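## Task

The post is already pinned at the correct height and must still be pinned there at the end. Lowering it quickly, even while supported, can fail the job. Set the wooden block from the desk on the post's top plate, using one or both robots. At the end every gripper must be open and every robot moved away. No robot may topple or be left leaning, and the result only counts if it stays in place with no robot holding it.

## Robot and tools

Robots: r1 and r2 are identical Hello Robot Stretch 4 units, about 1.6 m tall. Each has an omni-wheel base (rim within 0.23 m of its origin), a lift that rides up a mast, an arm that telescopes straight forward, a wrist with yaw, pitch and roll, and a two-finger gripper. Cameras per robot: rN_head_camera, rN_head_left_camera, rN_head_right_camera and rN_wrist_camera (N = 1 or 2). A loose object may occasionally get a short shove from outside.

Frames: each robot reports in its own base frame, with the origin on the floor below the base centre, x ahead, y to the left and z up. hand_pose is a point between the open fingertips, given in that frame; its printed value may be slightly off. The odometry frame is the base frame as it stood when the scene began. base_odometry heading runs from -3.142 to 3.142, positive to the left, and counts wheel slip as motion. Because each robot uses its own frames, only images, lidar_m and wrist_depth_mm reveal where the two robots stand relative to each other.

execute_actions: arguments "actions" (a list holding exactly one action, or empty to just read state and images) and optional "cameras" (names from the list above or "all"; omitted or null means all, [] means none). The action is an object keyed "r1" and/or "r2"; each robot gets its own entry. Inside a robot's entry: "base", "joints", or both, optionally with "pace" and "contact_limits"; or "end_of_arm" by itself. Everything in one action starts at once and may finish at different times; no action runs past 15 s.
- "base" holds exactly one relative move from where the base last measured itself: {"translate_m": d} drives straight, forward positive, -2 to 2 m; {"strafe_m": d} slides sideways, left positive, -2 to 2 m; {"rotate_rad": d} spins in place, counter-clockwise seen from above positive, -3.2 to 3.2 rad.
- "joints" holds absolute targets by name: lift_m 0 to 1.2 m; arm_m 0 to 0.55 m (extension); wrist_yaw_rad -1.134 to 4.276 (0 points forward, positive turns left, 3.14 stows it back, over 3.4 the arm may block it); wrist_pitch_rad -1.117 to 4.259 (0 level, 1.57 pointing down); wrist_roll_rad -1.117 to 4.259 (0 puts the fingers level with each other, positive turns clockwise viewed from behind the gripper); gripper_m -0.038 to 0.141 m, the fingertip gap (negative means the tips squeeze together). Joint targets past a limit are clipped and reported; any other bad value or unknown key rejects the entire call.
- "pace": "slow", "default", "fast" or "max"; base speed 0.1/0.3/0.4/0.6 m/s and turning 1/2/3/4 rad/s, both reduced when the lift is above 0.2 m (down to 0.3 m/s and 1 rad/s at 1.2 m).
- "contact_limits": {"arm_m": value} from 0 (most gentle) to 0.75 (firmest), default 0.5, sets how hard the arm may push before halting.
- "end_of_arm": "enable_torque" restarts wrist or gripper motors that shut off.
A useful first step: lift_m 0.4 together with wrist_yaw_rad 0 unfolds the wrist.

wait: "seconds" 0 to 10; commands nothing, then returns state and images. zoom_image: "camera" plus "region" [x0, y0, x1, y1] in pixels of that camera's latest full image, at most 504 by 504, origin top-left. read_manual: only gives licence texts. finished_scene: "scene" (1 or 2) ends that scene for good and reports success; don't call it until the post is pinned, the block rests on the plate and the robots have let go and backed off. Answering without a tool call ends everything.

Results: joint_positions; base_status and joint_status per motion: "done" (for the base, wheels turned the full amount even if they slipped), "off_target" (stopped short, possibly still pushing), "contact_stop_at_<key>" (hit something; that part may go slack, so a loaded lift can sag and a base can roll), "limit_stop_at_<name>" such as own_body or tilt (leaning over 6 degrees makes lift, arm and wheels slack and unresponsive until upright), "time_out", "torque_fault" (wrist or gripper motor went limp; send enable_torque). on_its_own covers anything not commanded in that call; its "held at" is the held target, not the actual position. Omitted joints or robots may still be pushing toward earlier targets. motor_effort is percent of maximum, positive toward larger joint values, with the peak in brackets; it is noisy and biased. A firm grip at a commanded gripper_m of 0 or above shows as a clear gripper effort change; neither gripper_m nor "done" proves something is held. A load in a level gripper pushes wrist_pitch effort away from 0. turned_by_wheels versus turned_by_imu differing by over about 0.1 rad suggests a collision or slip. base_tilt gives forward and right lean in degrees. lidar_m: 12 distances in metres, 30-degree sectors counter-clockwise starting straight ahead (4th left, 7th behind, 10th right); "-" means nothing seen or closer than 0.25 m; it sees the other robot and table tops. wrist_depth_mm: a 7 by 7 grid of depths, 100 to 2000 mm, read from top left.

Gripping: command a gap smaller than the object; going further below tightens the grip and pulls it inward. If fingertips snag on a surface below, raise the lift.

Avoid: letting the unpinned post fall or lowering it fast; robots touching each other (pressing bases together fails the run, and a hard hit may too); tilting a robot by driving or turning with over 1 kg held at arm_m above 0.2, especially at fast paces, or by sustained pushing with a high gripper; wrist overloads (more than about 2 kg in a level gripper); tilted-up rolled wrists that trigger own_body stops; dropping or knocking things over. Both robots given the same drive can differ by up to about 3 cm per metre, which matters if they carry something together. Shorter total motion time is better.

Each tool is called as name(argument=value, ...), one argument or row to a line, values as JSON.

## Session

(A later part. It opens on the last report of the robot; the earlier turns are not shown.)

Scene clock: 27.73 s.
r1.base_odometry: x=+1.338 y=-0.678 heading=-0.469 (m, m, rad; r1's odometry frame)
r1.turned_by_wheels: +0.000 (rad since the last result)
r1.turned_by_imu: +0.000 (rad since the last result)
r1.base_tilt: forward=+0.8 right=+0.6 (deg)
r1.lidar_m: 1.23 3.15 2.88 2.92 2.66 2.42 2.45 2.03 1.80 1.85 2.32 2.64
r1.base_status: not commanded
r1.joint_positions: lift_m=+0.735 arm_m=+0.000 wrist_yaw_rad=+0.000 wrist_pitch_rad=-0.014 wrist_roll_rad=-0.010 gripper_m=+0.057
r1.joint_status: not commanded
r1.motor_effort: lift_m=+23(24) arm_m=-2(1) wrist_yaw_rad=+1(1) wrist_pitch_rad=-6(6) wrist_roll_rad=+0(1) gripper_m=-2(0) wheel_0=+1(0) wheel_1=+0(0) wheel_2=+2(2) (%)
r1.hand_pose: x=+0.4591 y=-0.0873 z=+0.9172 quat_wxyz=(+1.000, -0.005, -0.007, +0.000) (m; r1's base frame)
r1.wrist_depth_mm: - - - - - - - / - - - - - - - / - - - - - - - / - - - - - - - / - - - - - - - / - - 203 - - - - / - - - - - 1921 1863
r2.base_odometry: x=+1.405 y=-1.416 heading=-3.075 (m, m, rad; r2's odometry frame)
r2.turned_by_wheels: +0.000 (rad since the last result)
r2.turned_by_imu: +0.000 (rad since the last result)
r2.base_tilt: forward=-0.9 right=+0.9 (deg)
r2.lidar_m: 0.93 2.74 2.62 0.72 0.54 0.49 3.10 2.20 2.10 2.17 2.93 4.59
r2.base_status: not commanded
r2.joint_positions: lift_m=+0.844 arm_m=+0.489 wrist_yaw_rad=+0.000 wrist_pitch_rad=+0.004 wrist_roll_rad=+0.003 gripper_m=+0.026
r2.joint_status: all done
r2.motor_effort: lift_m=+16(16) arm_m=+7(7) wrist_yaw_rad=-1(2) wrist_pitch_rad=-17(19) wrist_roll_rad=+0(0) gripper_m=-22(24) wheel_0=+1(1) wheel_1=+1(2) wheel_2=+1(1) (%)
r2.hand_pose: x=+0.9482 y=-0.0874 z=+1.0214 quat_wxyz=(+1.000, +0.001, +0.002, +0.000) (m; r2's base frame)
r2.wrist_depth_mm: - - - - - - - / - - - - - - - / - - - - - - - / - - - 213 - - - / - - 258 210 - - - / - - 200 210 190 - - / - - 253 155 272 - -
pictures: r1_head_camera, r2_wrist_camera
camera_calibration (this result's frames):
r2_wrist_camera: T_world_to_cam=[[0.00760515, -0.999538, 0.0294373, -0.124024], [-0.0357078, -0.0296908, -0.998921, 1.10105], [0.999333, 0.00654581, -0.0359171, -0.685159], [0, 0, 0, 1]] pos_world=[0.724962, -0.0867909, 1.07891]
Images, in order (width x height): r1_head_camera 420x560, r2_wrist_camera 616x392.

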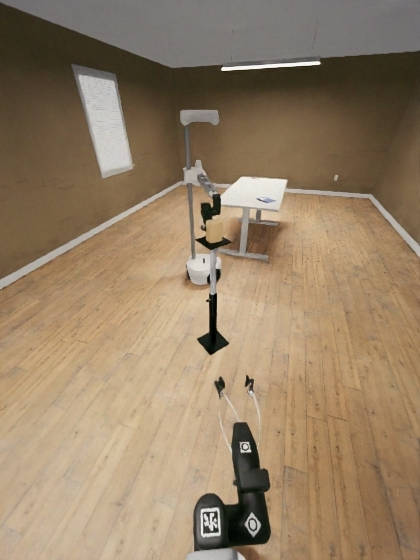

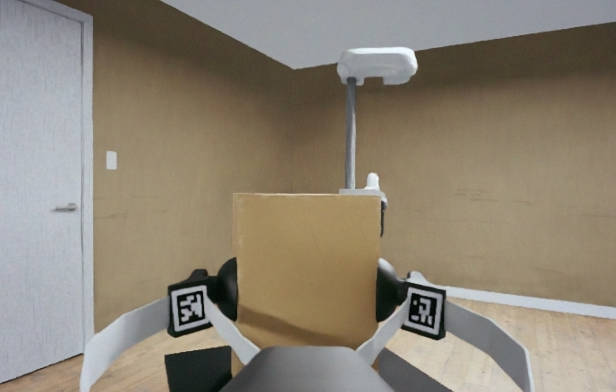

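execute_actions(
  actions=[
    {"r2":{"joints":{"gripper_m":0.12,"lift_m":0.841}}},
  ],
  cameras=[],
)

execute_actions(
  actions=[
    {"r2":{"joints":{"arm_m":0},"pace":"fast"}},
  ],
  cameras=["r2_head_camera"],
)

Scene clock: 30.13 s.
r1.base_odometry: x=+1.338 y=-0.678 heading=-0.469 (m, m, rad; r1's odometry frame)
r1.turned_by_wheels: +0.000 (rad since the last result)
r1.turned_by_imu: +0.000 (rad since the last result)
r1.base_tilt: forward=+0.9 right=+0.5 (deg)
r1.lidar_m: 1.23 3.15 2.86 2.92 2.67 2.43 2.45 2.04 1.81 1.86 2.32 2.65
r1.base_status: not commanded
r1.joint_positions: lift_m=+0.735 arm_m=+0.000 wrist_yaw_rad=+0.000 wrist_pitch_rad=-0.014 wrist_roll_rad=-0.010 gripper_m=+0.057
r1.joint_status: not commanded
r1.motor_effort: lift_m=+23(23) arm_m=-2(1) wrist_yaw_rad=+2(1) wrist_pitch_rad=-6(7) wrist_roll_rad=+1(1) gripper_m=-1(1) wheel_0=+0(0) wheel_1=+0(0) wheel_2=+2(2) (%)
r1.hand_pose: x=+0.4591 y=-0.0873 z=+0.9172 quat_wxyz=(+1.000, -0.005, -0.007, +0.000) (m; r1's base frame)
r1.wrist_depth_mm: - - - - - - - / - - - - - - - / - - - - - - - / - - - - - - - / - - - - - - - / - - 203 - - - - / - - - - - 1921 1921
r2.base_odometry: x=+1.405 y=-1.416 heading=-3.075 (m, m, rad; r2's odometry frame)
r2.turned_by_wheels: +0.000 (rad since the last result)
r2.turned_by_imu: -0.001 (rad since the last result)
r2.base_tilt: forward=-0.9 right=+0.8 (deg)
r2.lidar_m: 0.93 2.75 2.62 0.73 0.52 0.50 3.09 2.19 2.09 2.18 2.92 4.59
r2.base_status: not commanded
r2.joint_positions: lift_m=+0.841 arm_m=+0.489 wrist_yaw_rad=+0.000 wrist_pitch_rad=+0.001 wrist_roll_rad=+0.003 gripper_m=+0.120
r2.joint_status: all done
r2.motor_effort: lift_m=+15(15) arm_m=+7(7) wrist_yaw_rad=-2(3) wrist_pitch_rad=-9(16) wrist_roll_rad=+0(1) gripper_m=+0(25) wheel_0=+1(1) wheel_1=+1(1) wheel_2=+1(1) (%)
r2.hand_pose: x=+0.9482 y=-0.0874 z=+1.0193 quat_wxyz=(+1.000, +0.001, +0.001, +0.000) (m; r2's base frame)
r2.wrist_depth_mm: - - - - - - - / - - - - - - - / - - - - - - - / - - - 224 - - - / - - - 221 - - - / - - 212 221 229 - - / - - 267 119 272 - -
pictures: none
No camera images: the call's "cameras" was empty. Leave "cameras" out to get every camera's image.

Scene clock: 32.23 s.
r1.base_odometry: x=+1.338 y=-0.678 heading=-0.469 (m, m, rad; r1's odometry frame)
r1.turned_by_wheels: +0.000 (rad since the last result)
r1.turned_by_imu: +0.000 (rad since the last result)
r1.base_tilt: forward=+1.0 right=+0.4 (deg)
r1.lidar_m: 1.23 3.14 2.88 2.91 2.65 2.43 2.44 2.01 1.82 1.85 2.33 2.65
r1.base_status: not commanded
r1.joint_positions: lift_m=+0.735 arm_m=+0.000 wrist_yaw_rad=+0.000 wrist_pitch_rad=-0.014 wrist_roll_rad=-0.010 gripper_m=+0.057
r1.joint_status: not commanded
r1.motor_effort: lift_m=+23(23) arm_m=-1(2) wrist_yaw_rad=+2(1) wrist_pitch_rad=-6(6) wrist_roll_rad=+1(1) gripper_m=-2(2) wheel_0=+0(0) wheel_1=+0(0) wheel_2=+2(3) (%)
r1.hand_pose: x=+0.4591 y=-0.0873 z=+0.9172 quat_wxyz=(+1.000, -0.005, -0.007, +0.000) (m; r1's base frame)
r1.wrist_depth_mm: - - - - - - - / - - - - - - - / - - - - - - - / - - - - - - - / - - - - - - - / - - 204 - - - - / - - - - - 1921 1983
r2.base_odometry: x=+1.405 y=-1.416 heading=-3.075 (m, m, rad; r2's odometry frame)
r2.turned_by_wheels: +0.000 (rad since the last result)
r2.turned_by_imu: -0.001 (rad since the last result)
r2.base_tilt: forward=-0.9 right=+0.6 (deg)
r2.lidar_m: 0.85 2.75 2.63 0.72 0.52 0.50 3.10 2.19 2.09 2.16 2.91 4.60
r2.base_status: not commanded
r2.joint_positions: lift_m=+0.841 arm_m=+0.001 wrist_yaw_rad=+0.000 wrist_pitch_rad=+0.001 wrist_roll_rad=+0.003 gripper_m=+0.120
r2.joint_status: all done
r2.motor_effort: lift_m=+15(15) arm_m=-6(7) wrist_yaw_rad=+0(4) wrist_pitch_rad=-8(8) wrist_roll_rad=+2(2) gripper_m=+1(1) wheel_0=+1(1) wheel_1=+1(1) wheel_2=+1(1) (%)
r2.hand_pose: x=+0.4605 y=-0.0875 z=+1.0194 quat_wxyz=(+1.000, +0.001, +0.000, +0.000) (m; r2's base frame)
r2.wrist_depth_mm: - - - - - - - / - - - - - - - / - - - - - - - / - - - - - - - / - - - 741 - - - / - - - - - - - / - - - 120 - - -
pictures: r2_head_camera
Images, in order (width x height): r2_head_camera 420x560.

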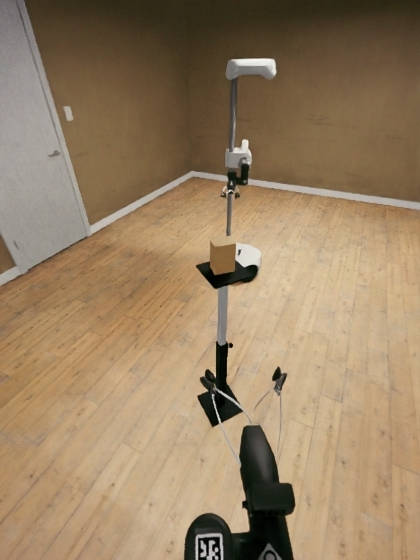

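finished_scene(
  scene=2,
)

The scene is finished: the task was done.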